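# Retrieve red block from under cabinet to teal square

## Task

Pull the red block out from beneath the cabinet and set it on the teal square so that it sits entirely within the square's edges and stays there on its own. The block must rest flat on the table. The cabinet has to finish in its original spot, neither rotated nor tipped over. A result that holds only while the robot is still gripping or pressing something does not count.

## Robot and tools

Robot: one arm with six joints (waist, shoulder, elbow, forearm roll, wrist pitch, wrist roll) and a two-finger parallel gripper. Its base may sit on a mount or post, which the controller treats as part of the arm when checking clearance. Joint ranges in rad, base to hand: waist -6.283..6.283, shoulder -2.059..2.094, elbow -3.927..0.192, forearm roll -6.283..6.283, wrist pitch -1.693..3.142, wrist roll -6.283..6.283.

Frame: the scene frame has its origin on the table surface directly beneath the arm base. +z is up; looking along +x, +y points left. Positions are in metres, orientations are unit quaternions written w first (qw, qx, qy, qz). The base may be tilted relative to the table, and the reported hand position can be off, more so when reaching far.

Gripper axes: fingers extend along the gripper's +z; they open and close along its y. The reported end_effector_position is the spot between the pads with fingers shut, roughly 2 cm short of the tips; closing pushes the tips about 10 mm further along +z.

Row format (used by both motion tools): 8 numbers [x, y, z, qw, qx, qy, qz, opening]. x, y, z and the quaternion are an absolute gripper pose in the scene frame. opening runs from -1 (closed) to +1 (fully open, 0.084 m gap).

execute_actions(actions): actions is a list of actions; each action is a list of 1 to 15 rows; each row lasts one control step of 1/30 s, and if fewer than 15 rows are given the final row repeats to fill 15 steps. Actions run in sequence. An empty list returns state and images without moving. Any target more than 0.6 m from the gripper's position at that action's start, measured along any of the gripper's current axes, gets the action refused; if any action is malformed, or the first one fails that test against the latest reported state, nothing in the call runs. Repeat the desired quaternion in every row to hold orientation rather than copying a possibly drifted reported one.

move(target, speed, blocking): target is one absolute row as above. The gripper follows a straight path toward it, taking 0.5 to 10 s; paths needing more than 10 s stop early. speed is the top path speed in m/s, 0.002 to 0.5 (default 0.25); rotation is capped at twice that in rad/s. Rotation takes the shorter direction. The opening is applied when the move starts. The path ignores obstacles; the real hand lags, can wander, and can exceed speed, especially near full extension. Faster contact hits harder, and aiming further beyond a contact presses harder. With blocking=false you get a reply after 0.5 s while motion continues; you must use wait or stop before sending further rows or moves. The result adds a 'move:' line: ending done (at rest near target), off_target, moving, held (the final step was blocked) or fault, plus limits: paced means the sent pose was clipped; held means some steps were blocked, after which the arm may surge well above speed. The distance remaining to target is also given.

wait(seconds): 0 to 10; lets time pass holding the last command, returning early if a running move finishes. stop(): brakes the current move to rest; fast motion needs more room; fingers keep moving. zoom_image(camera, region): region [x0, y0, x1, y1] in pixels of that camera's latest image, origin top-left, at most 504 x 504. Cameras: cam_head_left, cam_head_right, cam_high, cam_low, cam_wrist, all 672x504. finished_scene(scene): pass the current scene's number; ends it permanently, after the robot holds the last command, and reports success.

Controller behaviour: each step, the commanded pose is clipped to within 70 mm and 16 degrees of the measured pose, then damped inverse kinematics drives the joints, favouring position over orientation. Far targets may take several actions; after an action the arm continues only to the last clipped pose, so send the remainder next. Joint targets move at most 3.14 rad/s, with 0.16 s to accelerate. 'Hand target' in results is the pose currently being driven toward. A 'pose unreachable' line means the clearance check altered or blocked the command.

Results: a state line with gripper pose and linear/angular velocities; joint positions; joint torques (whole drive output, with per-unit offset, scale and noise, nonzero even in free air); grip_measured (current finger opening on the command scale); for execute_actions, sampled step positions with HELD marking steps partly held back; camera images, plus any calibration changes. Calibration data given with each scene (K, distortion, T_world_to_cam) lets you project scene points into images; fixed cameras may be off by up to about 2.3 degrees and 9 mm.

Gripping: to hold something, command an opening clearly below grip_measured; a larger gap squeezes harder, up to about 24 N per pad for objects up to roughly 6 cm wide. Fast closing can spike force. Commanding the read grip_measured still gives light pressure.

Cautions: a joint reaching its load limit (N m: waist 47.5, shoulder 47.5, elbow 28.5, forearm roll 28.5, wrist pitch 19, wrist roll 19, including carried weight) triggers a torque fault: the arm backs off, freezes 10 s and drops the rest of the call. Sustained loads heat motors; MOTOR HOT appears at 65 °C and at 80 °C brakes engage (OVER-TEMPERATURE FAULT). The robot keeps its last command while you are composing a reply. Occasional disturbances may tug a held part or nudge loose items. Avoid knocking anything off the table, dropping or slamming objects, hard impacts and heavy pushing; sweep or drag the block gently and keep clear of shifting the cabinet.

Each tool is called after "Request:" by a JSON object that holds its "api" and its "payload", one argument or row to a line.

## Session

Request:
{"api": "execute_actions", "payload": {
  "actions": []
}}

Scene clock: 0.00 s.
end_effector_position=(+0.8073, -0.0845, +0.2679) grip_measured=+1.00 end_effector_quat_wxyz=(-0.536, +0.676, +0.141, +0.486) end_effector_velocity=(+0.000, +0.000, -0.000) end_effector_angular_velocity=(+0.001, +0.000, +0.000)
Joint positions: [-0.857  0.924 -2.042  2.418  2.218 -1.461  0.084]
Joint velocities: [ 0.001  0.    -0.     0.     0.    -0.    -0.   ]
Joint torques (N m, as the arm reports them, + toward a larger angle): no reading
Motor temperatures (°C, as the motors report them): [32 31 35 34 36 35]
Hand target: +0.807, -0.085, +0.268; -0.536, +0.676, +0.141, +0.486

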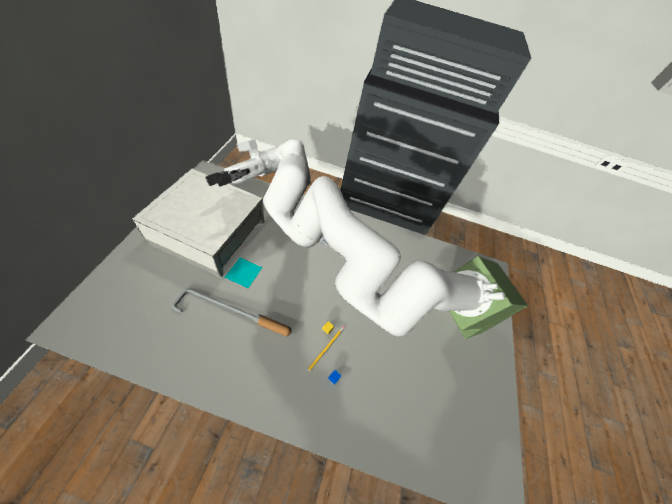

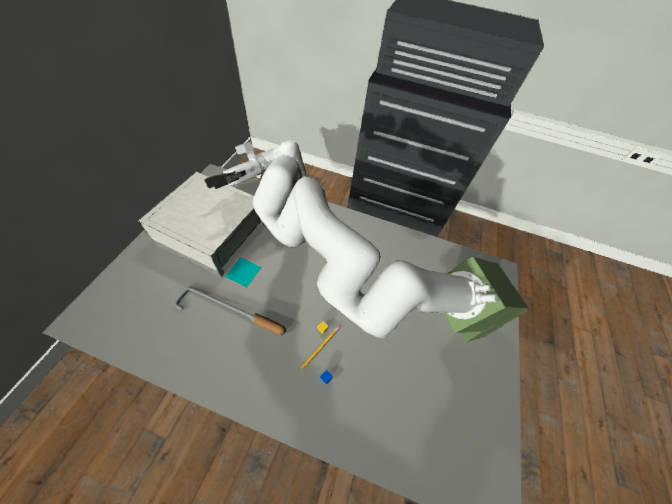

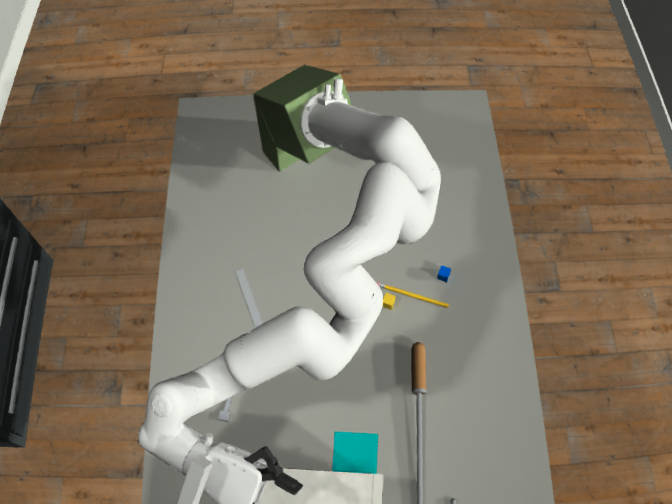

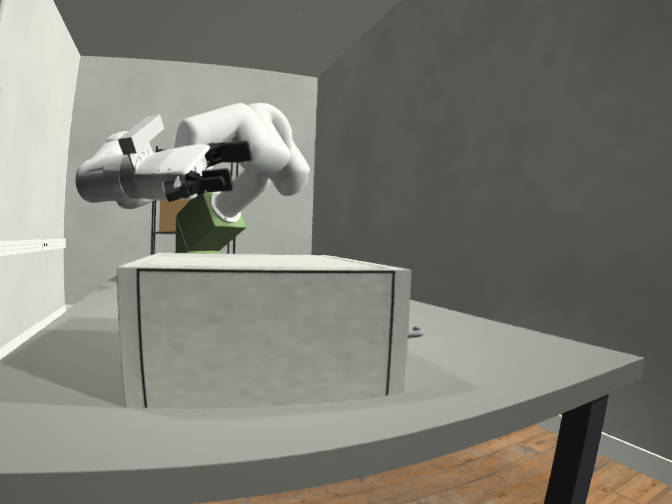

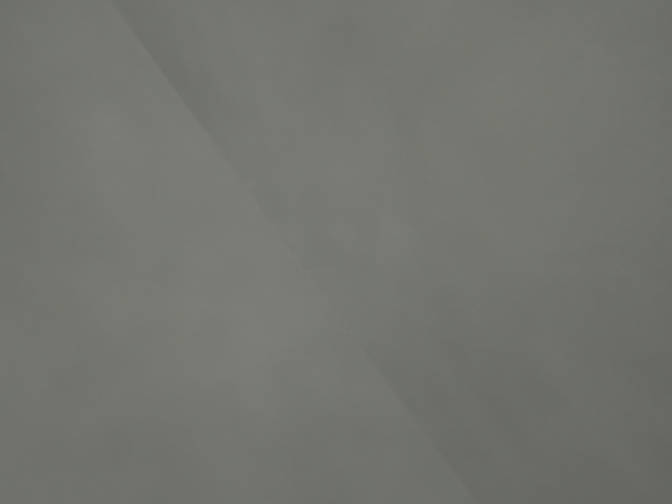

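Request:
{"api": "zoom_image", "payload": {
  "camera": "cam_head_left",
  "region": [120, 140, 360, 360]
}}

Request:
{"api": "zoom_image", "payload": {
  "camera": "cam_high",
  "region": [140, 250, 500, 504]
}}

Region (120, 140, 360, 360) of cam_head_left's 672x504 image, scaled by 2.100, with more detail than that image has; it fills the top 462 rows of this view, and the rest is white.

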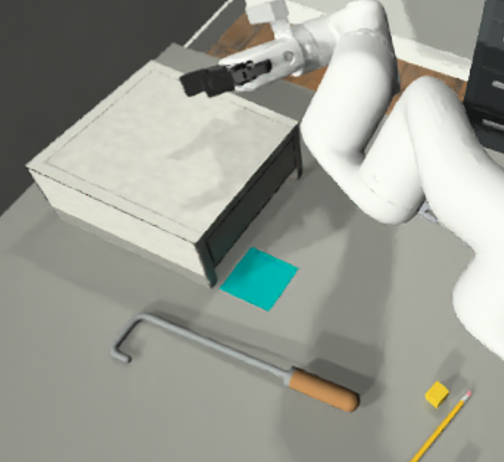

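Region (140, 250, 500, 504) of cam_high's 672x504 image, scaled by 1.400, with more detail than that image has; it fills the top 356 rows of this view, and the rest is white.

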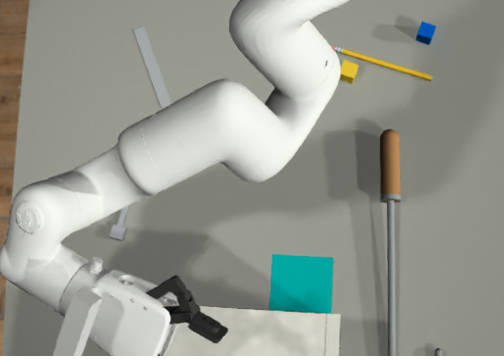

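Request:
{"api": "move", "payload": {
  "target": [0.56, -0.05, 0.22, 0, 0.7934, 0, 0.6088, 1],
  "speed": 0.2
}}

Scene clock: 19.80 s.
end_effector_position=(+0.5608, -0.0502, +0.2202) grip_measured=+1.00 end_effector_quat_wxyz=(-0.001, +0.793, -0.000, +0.609) end_effector_velocity=(-0.002, -0.001, -0.001) end_effector_angular_velocity=(-0.002, +0.002, -0.009)
Joint positions: [-0.731 -0.193 -0.212  2.749  1.763 -2.335  0.084]
Joint velocities: [ 0.004 -0.004  0.005  0.008 -0.007 -0.001  0.   ]
Joint torques (N m, as the arm reports them, + toward a larger angle): [ -9.08 -10.97  -1.91   0.68   0.69   0.18]
Motor temperatures (°C, as the motors report them): [34 31 36 34 36 35]
Hand target: +0.560, -0.050, +0.220; -0.001, +0.793, -0.001, +0.609
Off the commanded pose: 0.001 m, 0 deg.
move: done
camera_calibration (this result's frames):
cam_wrist: T_world_to_cam=[[0.0082105, -0.999923, -0.00929516, -0.019432], [-0.23163, 0.00714087, -0.972778, 0.416158], [0.972769, 0.01014, -0.231554, -0.364989], [0, 0, 0, 1]] pos_world=[0.451604, -0.0187012, 0.320134]

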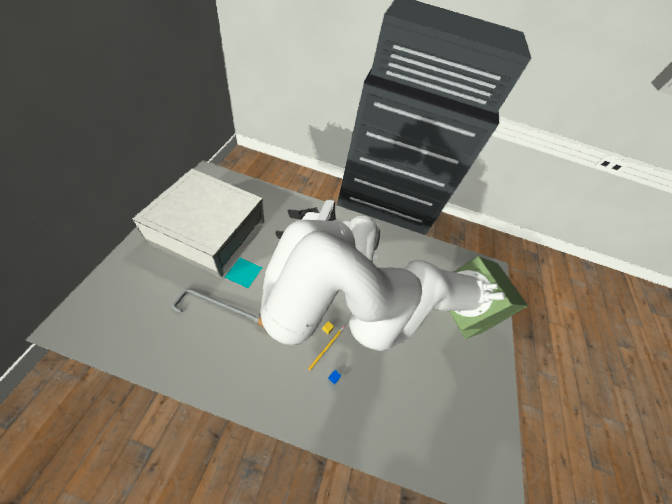

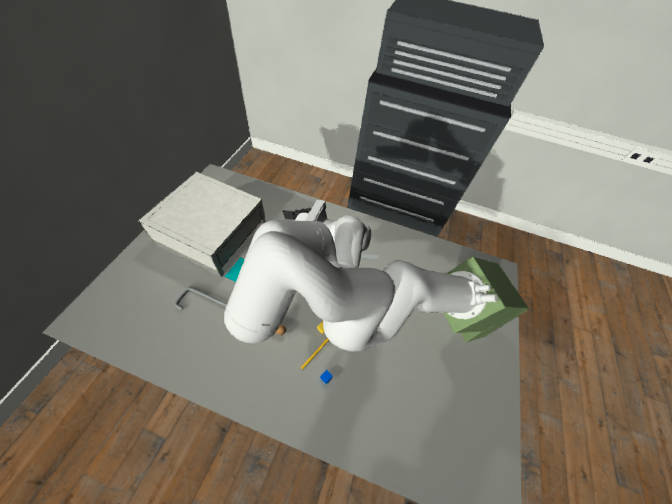

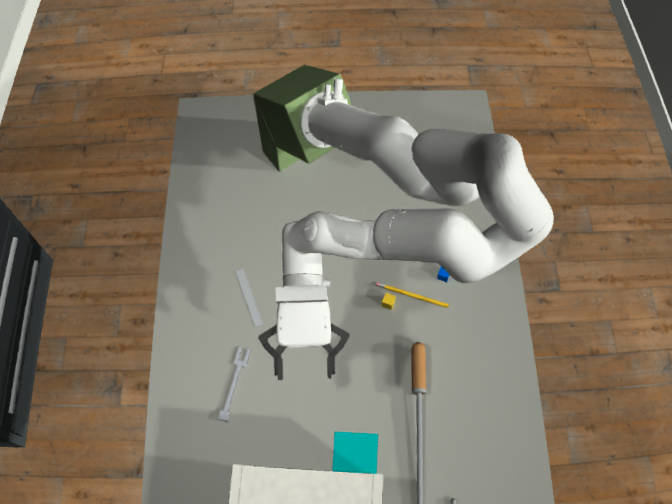

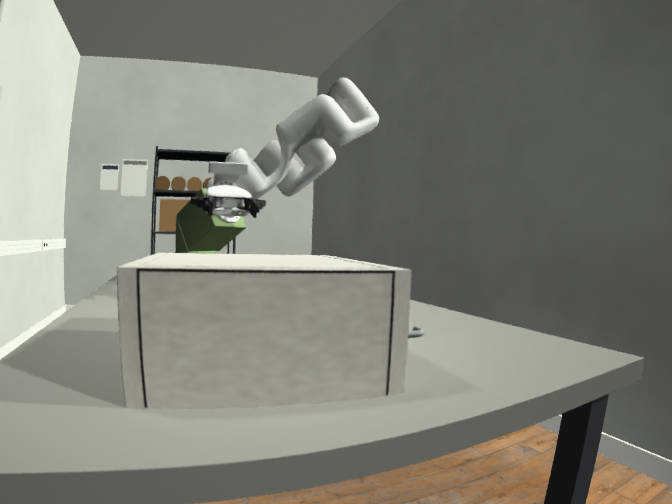

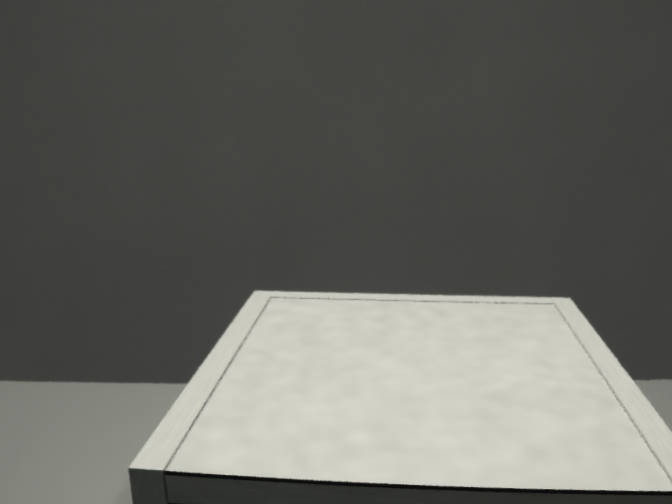

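Request:
{"api": "move", "payload": {
  "target": [0.56, -0.08, 0.05, 0, 0.7547, 0, 0.656, 1],
  "speed": 0.15
}}

Scene clock: 23.73 s.
end_effector_position=(+0.5598, -0.0798, +0.0500) grip_measured=+1.00 end_effector_quat_wxyz=(-0.000, +0.755, -0.000, +0.656) end_effector_velocity=(-0.001, -0.000, -0.002) end_effector_angular_velocity=(-0.000, +0.001, -0.001)
Joint positions: [-0.304  0.568 -0.664  3.195  2.134 -2.471  0.084]
Joint velocities: [ 0.003  0.004 -0.003  0.003  0.    -0.     0.   ]
Joint torques (N m, as the arm reports them, + toward a larger angle): [-13.13 -15.85   5.5    0.91   0.84   0.23]
Motor temperatures (°C, as the motors report them): [33 31 36 34 36 35]
Hand target: +0.560, -0.080, +0.050; -0.000, +0.755, -0.000, +0.656
Off the commanded pose: 0.000 m, 0 deg.
move: done
camera_calibration (this result's frames):
cam_wrist: T_world_to_cam=[[0.00887464, -0.999935, -0.00715146, -0.051078], [-0.112182, 0.006111, -0.993669, 0.184598], [0.993648, 0.00962072, -0.11212, -0.420913], [0, 0, 0, 1]] pos_world=[0.439401, -0.0481533, 0.135871]

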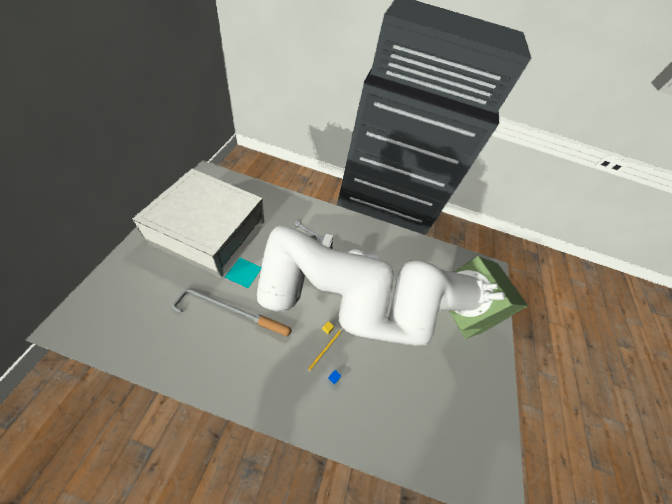

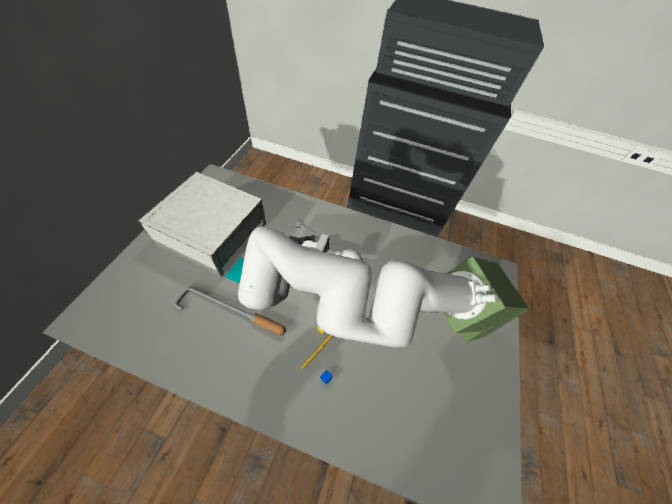

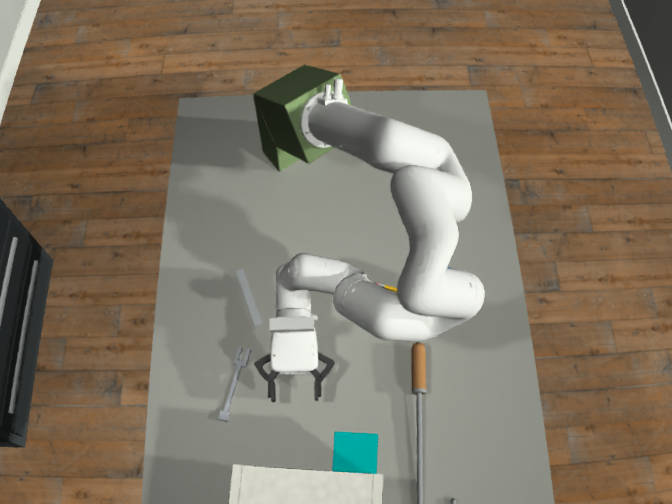

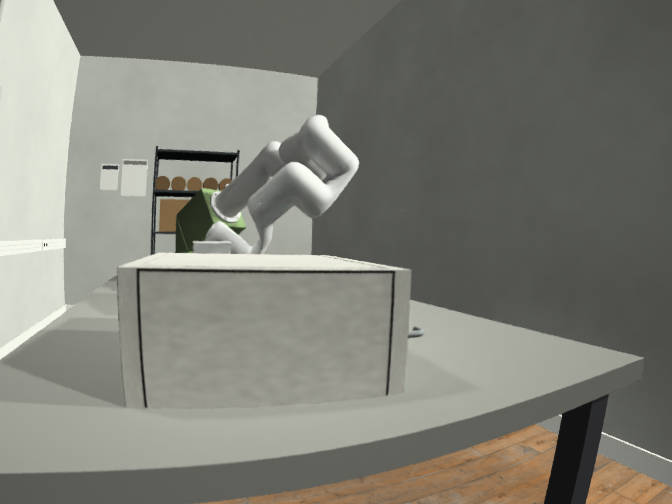

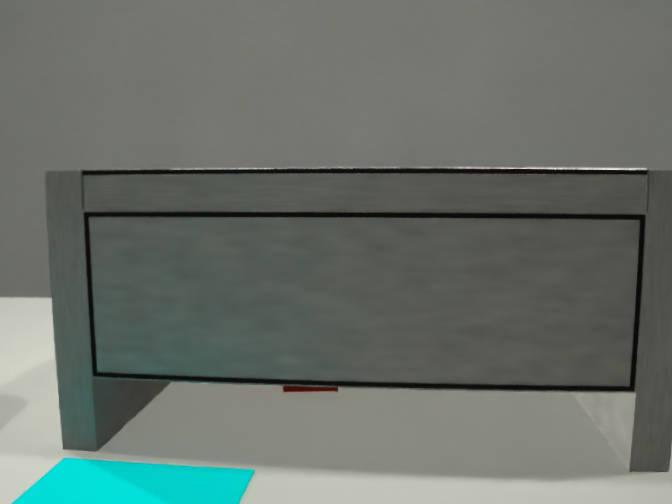

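Request:
{"api": "zoom_image", "payload": {
  "camera": "cam_wrist",
  "region": [240, 350, 400, 430]
}}

Request:
{"api": "zoom_image", "payload": {
  "camera": "cam_head_left",
  "region": [160, 250, 310, 350]
}}

Region (240, 350, 400, 430) of cam_wrist's 672x504 image, scaled by 3.150, with more detail than that image has.

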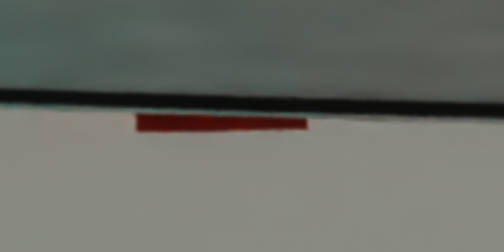

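Region (160, 250, 310, 350) of cam_head_left's 672x504 image, scaled by 3.360, with more detail than that image has.

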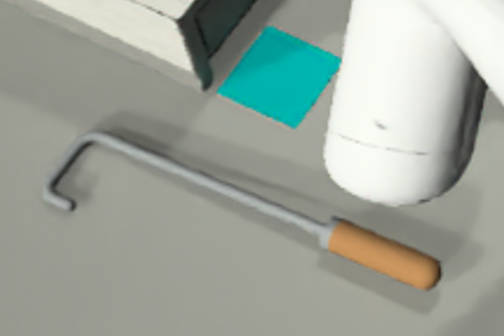

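Request:
{"api": "move", "payload": {
  "target": [0.56, -0.06, 0.125, -0.5, 0.5, -0.5, 0.5, 1],
  "speed": 0.45
}}

Request:
{"api": "move", "payload": {
  "target": [0.56, -0.03, 0.11, -0.7071, 0, -0.7071, 0, 1],
  "speed": 0.45
}}

Scene clock: 43.33 s.
end_effector_position=(+0.5601, -0.0601, +0.1250) grip_measured=+1.00 end_effector_quat_wxyz=(+0.500, -0.500, +0.500, -0.500) end_effector_velocity=(-0.000, -0.000, +0.000) end_effector_angular_velocity=(+0.002, -0.001, -0.002)
Joint positions: [-0.31   0.425 -0.502  3.302  2.258 -0.832  0.084]
Joint velocities: [ 0.001 -0.001  0.001  0.003 -0.001  0.004 -0.   ]
Joint torques (N m, as the arm reports them, + toward a larger angle): [-12.15 -15.76   5.32   1.14   1.25   0.1 ]
Motor temperatures (°C, as the motors report them): [33 31 36 34 36 35]
Hand target: +0.560, -0.060, +0.125; +0.500, -0.500, +0.500, -0.500
Off the commanded pose: 0.000 m, 0 deg.
move: done
camera_calibration (this result's frames):
cam_wrist: T_world_to_cam=[[0.00932359, 0.00511096, -0.999943, 0.153336], [0.0263688, 0.999638, 0.00535527, 0.1163], [0.999609, -0.0264173, 0.00918544, -0.433578], [0, 0, 0, 1]] pos_world=[0.428912, -0.128495, 0.156687]

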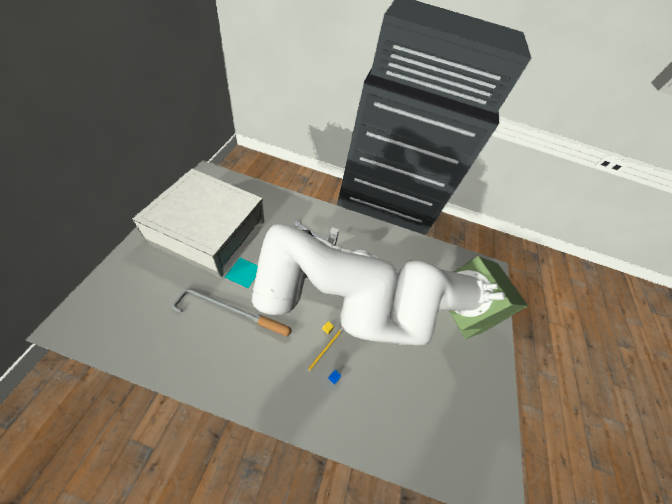

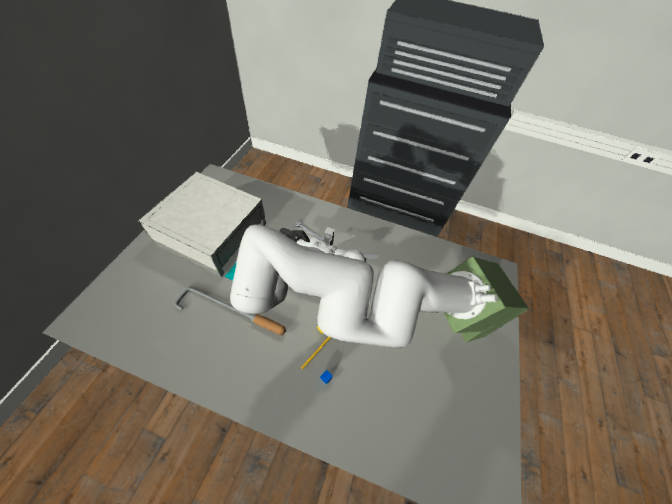

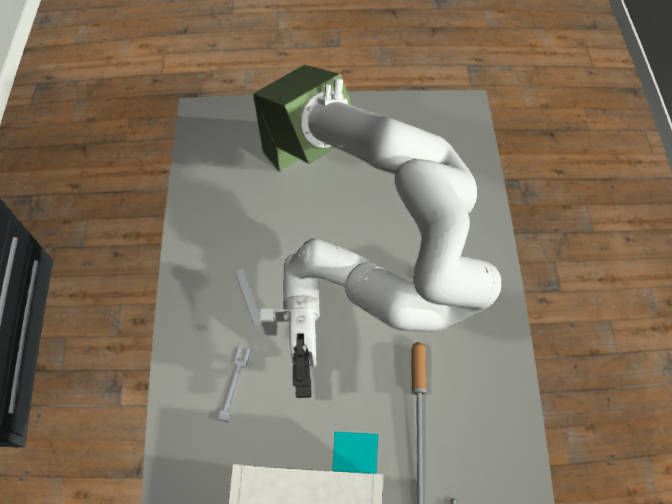

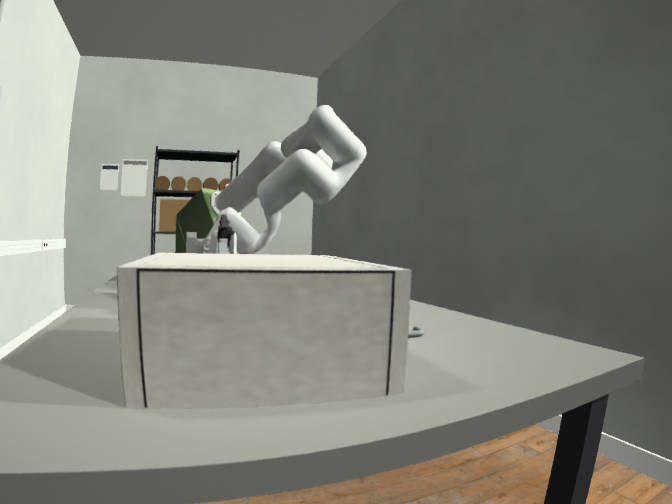

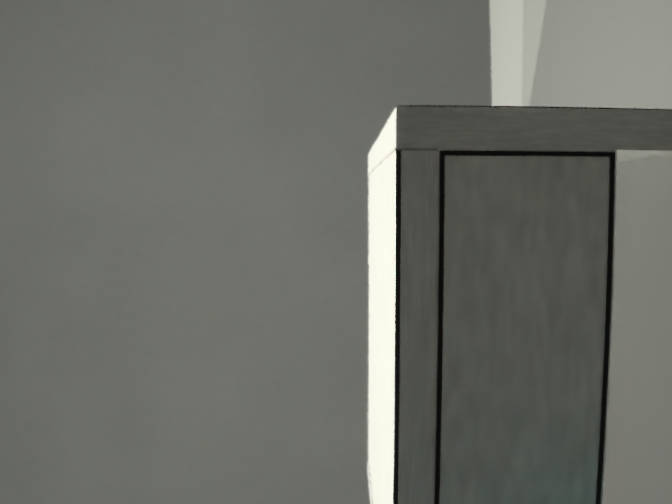

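Scene clock: 45.57 s.
end_effector_position=(+0.5600, -0.0300, +0.1100) grip_measured=+1.00 end_effector_quat_wxyz=(+0.707, -0.000, +0.707, -0.000) end_effector_velocity=(+0.000, -0.000, +0.000) end_effector_angular_velocity=(+0.004, -0.001, -0.001)
Joint positions: [-0.193  0.396 -0.495  3.407  2.239  0.72   0.084]
Joint velocities: [ 0.001  0.    -0.     0.003  0.     0.005 -0.   ]
Joint torques (N m, as the arm reports them, + toward a larger angle): [-10.31 -16.39   5.32   1.28   1.4    0.02]
Motor temperatures (°C, as the motors report them): [33 31 36 34 36 35]
Hand target: +0.560, -0.030, +0.110; +0.707, +0.000, +0.707, +0.000
Off the commanded pose: 0.000 m, 0 deg.
move: done
camera_calibration (this result's frames):
cam_wrist: T_world_to_cam=[[0.00948308, 0.999943, 0.00489007, 0.0574143], [0.0266193, -0.005141, 0.999632, -0.0533275], [0.999601, -0.00934942, -0.0266665, -0.428095], [0, 0, 0, 1]] pos_world=[0.428799, -0.0616876, 0.0416113]

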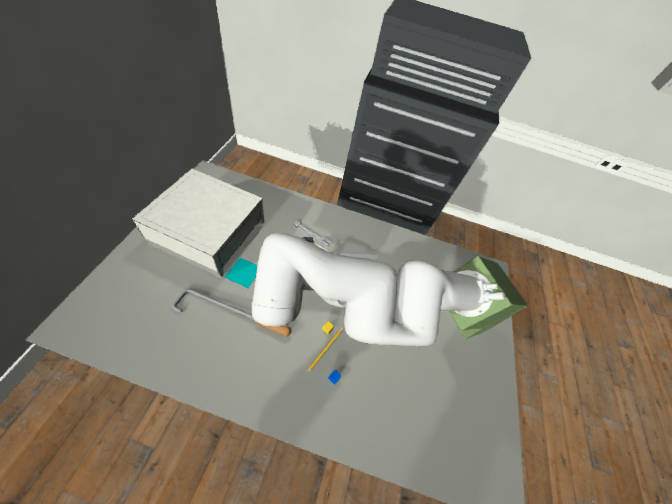

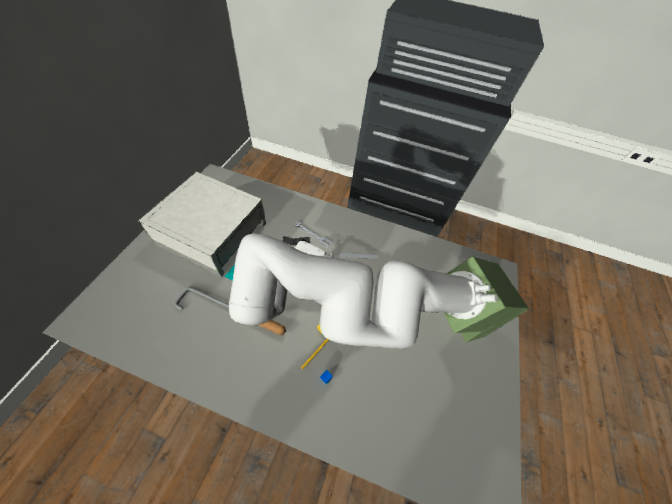

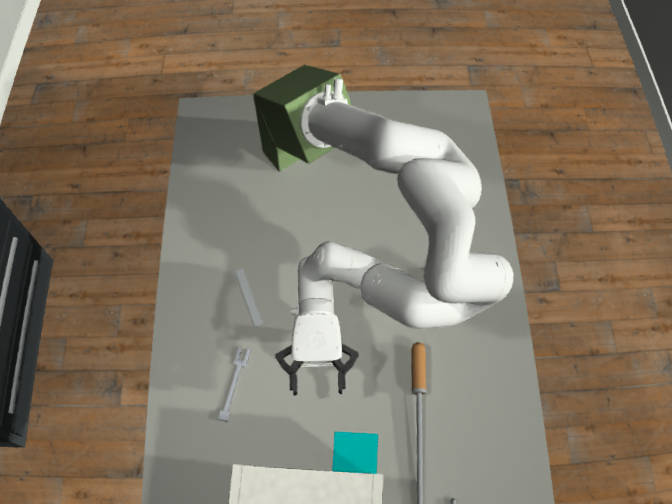

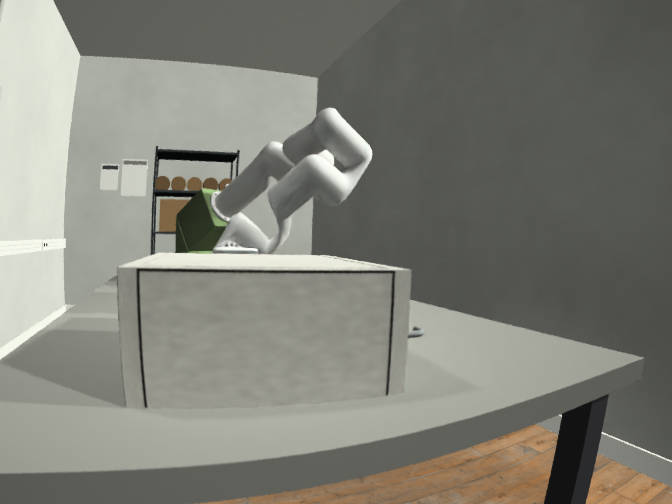

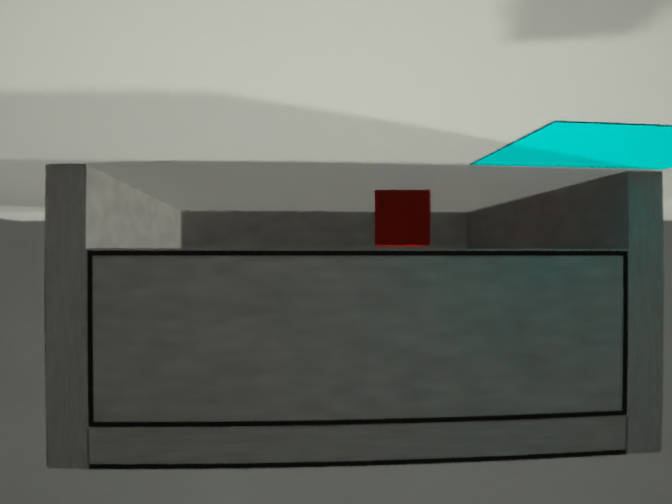

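Request:
{"api": "move", "payload": {
  "target": [0.53, 0.185, 0.13, 0, 0, 1, 0, 1],
  "speed": 0.35
}}

Scene clock: 53.47 s.
end_effector_position=(+0.5306, +0.1854, +0.1309) grip_measured=+1.00 end_effector_quat_wxyz=(+0.001, +0.001, +1.000, -0.001) end_effector_velocity=(+0.001, +0.000, +0.001) end_effector_angular_velocity=(-0.002, +0.000, +0.001)
Joint positions: [-0.055 -0.805 -0.521  0.898  0.557  2.661  0.084]
Joint velocities: [-0.001  0.    -0.004 -0.008  0.003  0.007  0.   ]
Joint torques (N m, as the arm reports them, + toward a larger angle): [ -2.12 -19.8   -9.    -1.02  -1.89   0.24]
Motor temperatures (°C, as the motors report them): [33 31 36 34 36 35]
Hand target: +0.531, +0.185, +0.131; +0.001, +0.000, +1.000, -0.001
Off the commanded pose: 0.001 m, 0 deg.
move: done; limits=paced
camera_calibration (this result's frames):
cam_wrist: T_world_to_cam=[[0.00645873, 0.999907, -0.0120267, -0.153941], [0.999684, -0.00674859, -0.0242184, -0.45429], [-0.0242973, -0.0118664, -0.999634, 0.274976], [0, 0, 0, 1]] pos_world=[0.461821, 0.154124, 0.262022]

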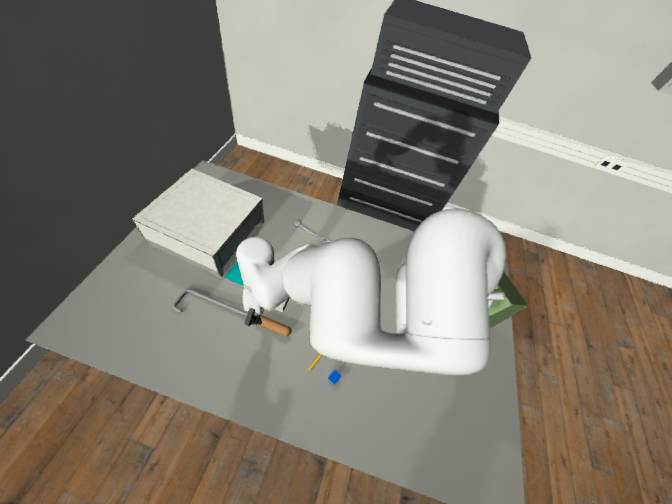

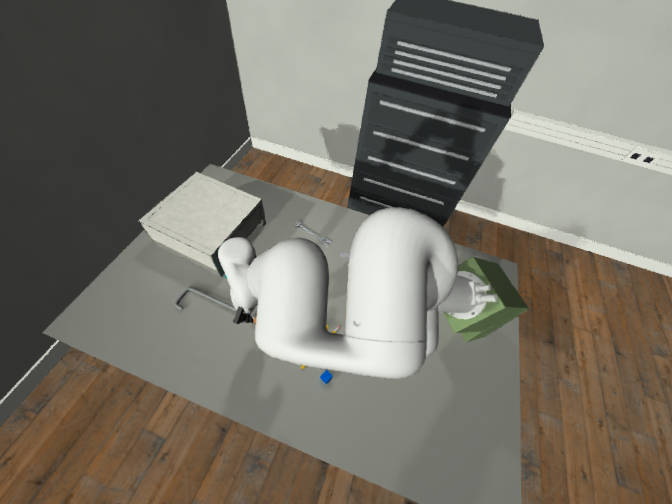

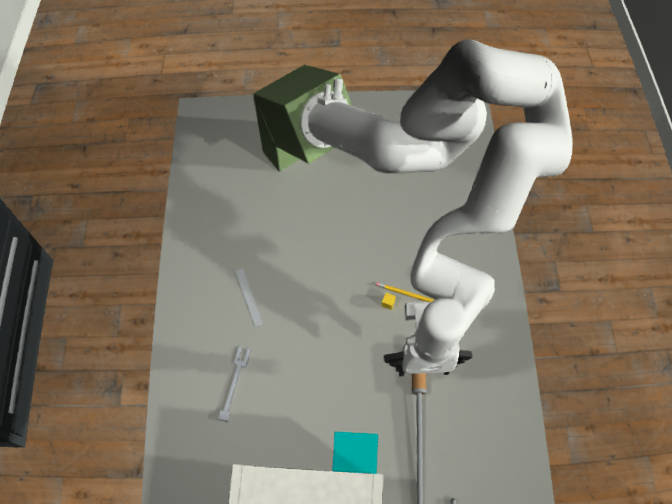

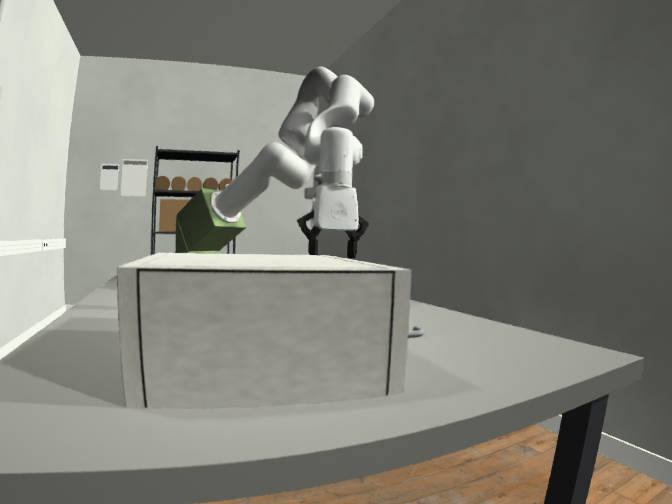

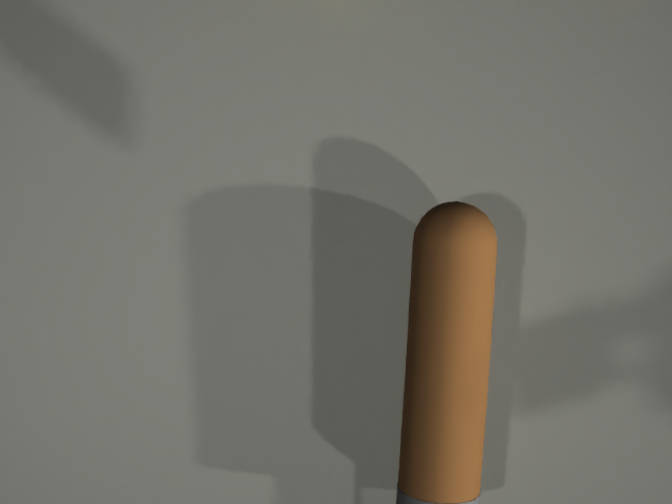

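Request:
{"api": "move", "payload": {
  "target": [0.515, 0.1915, 0.024, 0, 0.028, 0.9996, 0, 0.4],
  "speed": 0.12
}}

Scene clock: 60.07 s.
end_effector_position=(+0.5152, +0.1916, +0.0240) grip_measured=+0.39 end_effector_quat_wxyz=(+0.000, +0.028, +1.000, -0.000) end_effector_velocity=(-0.001, -0.002, -0.001) end_effector_angular_velocity=(+0.000, -0.001, -0.001)
Joint positions: [ 0.195 -0.433 -0.635  1.286  0.231  2.401  0.061]
Joint velocities: [-0.001  0.004 -0.     0.018 -0.    -0.018 -0.   ]
Joint torques (N m, as the arm reports them, + toward a larger angle): [ -3.13 -24.98  -4.66  -1.06  -1.86   0.15]
Motor temperatures (°C, as the motors report them): [33 31 36 34 36 35]
Hand target: +0.515, +0.192, +0.024; -0.000, +0.028, +1.000, -0.000
Off the commanded pose: 0.000 m, 0 deg.
move: done
camera_calibration (this result's frames):
cam_wrist: T_world_to_cam=[[0.0612713, 0.998076, -0.00949343, -0.189275], [0.997761, -0.0615019, -0.0262697, -0.429926], [-0.026803, -0.0078626, -0.99961, 0.16829], [0, 0, 0, 1]] pos_world=[0.445071, 0.163792, 0.155134]

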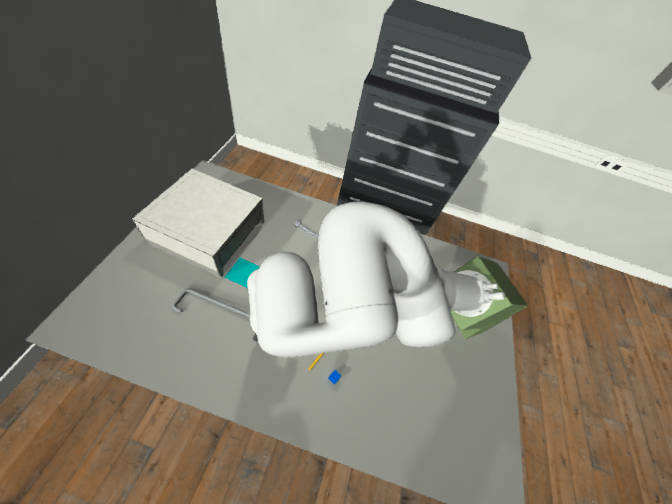

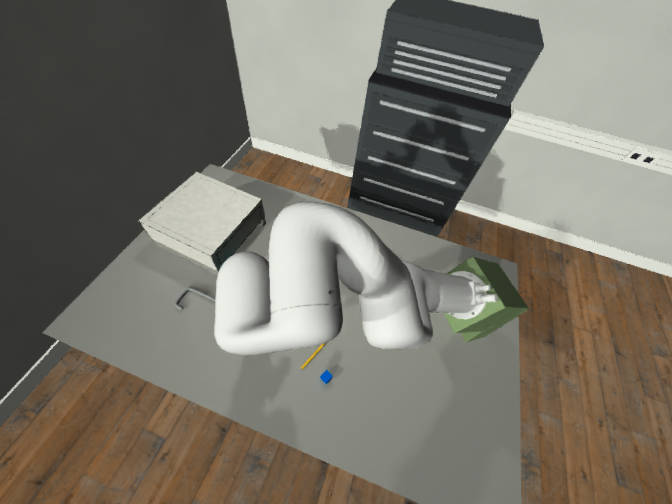

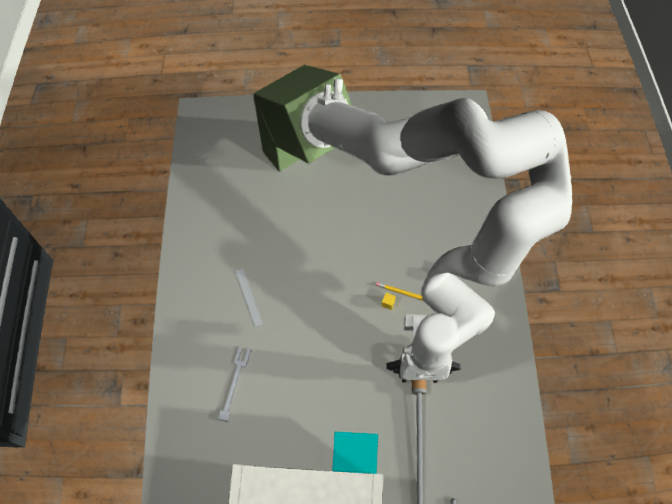

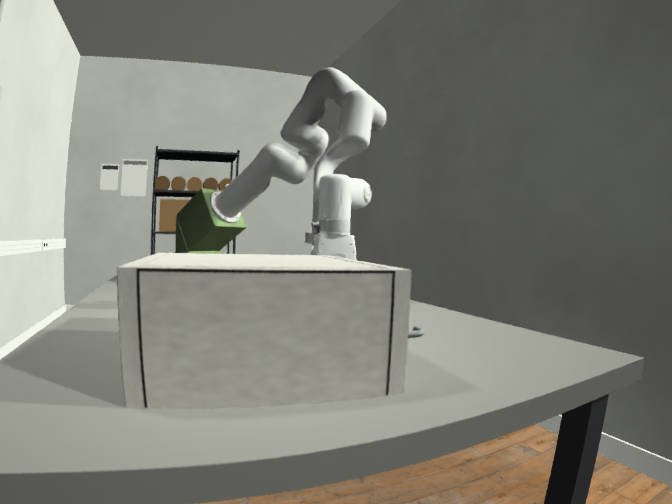

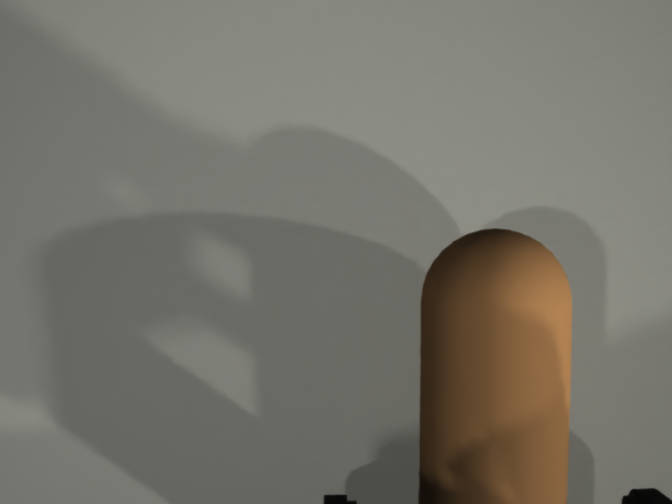

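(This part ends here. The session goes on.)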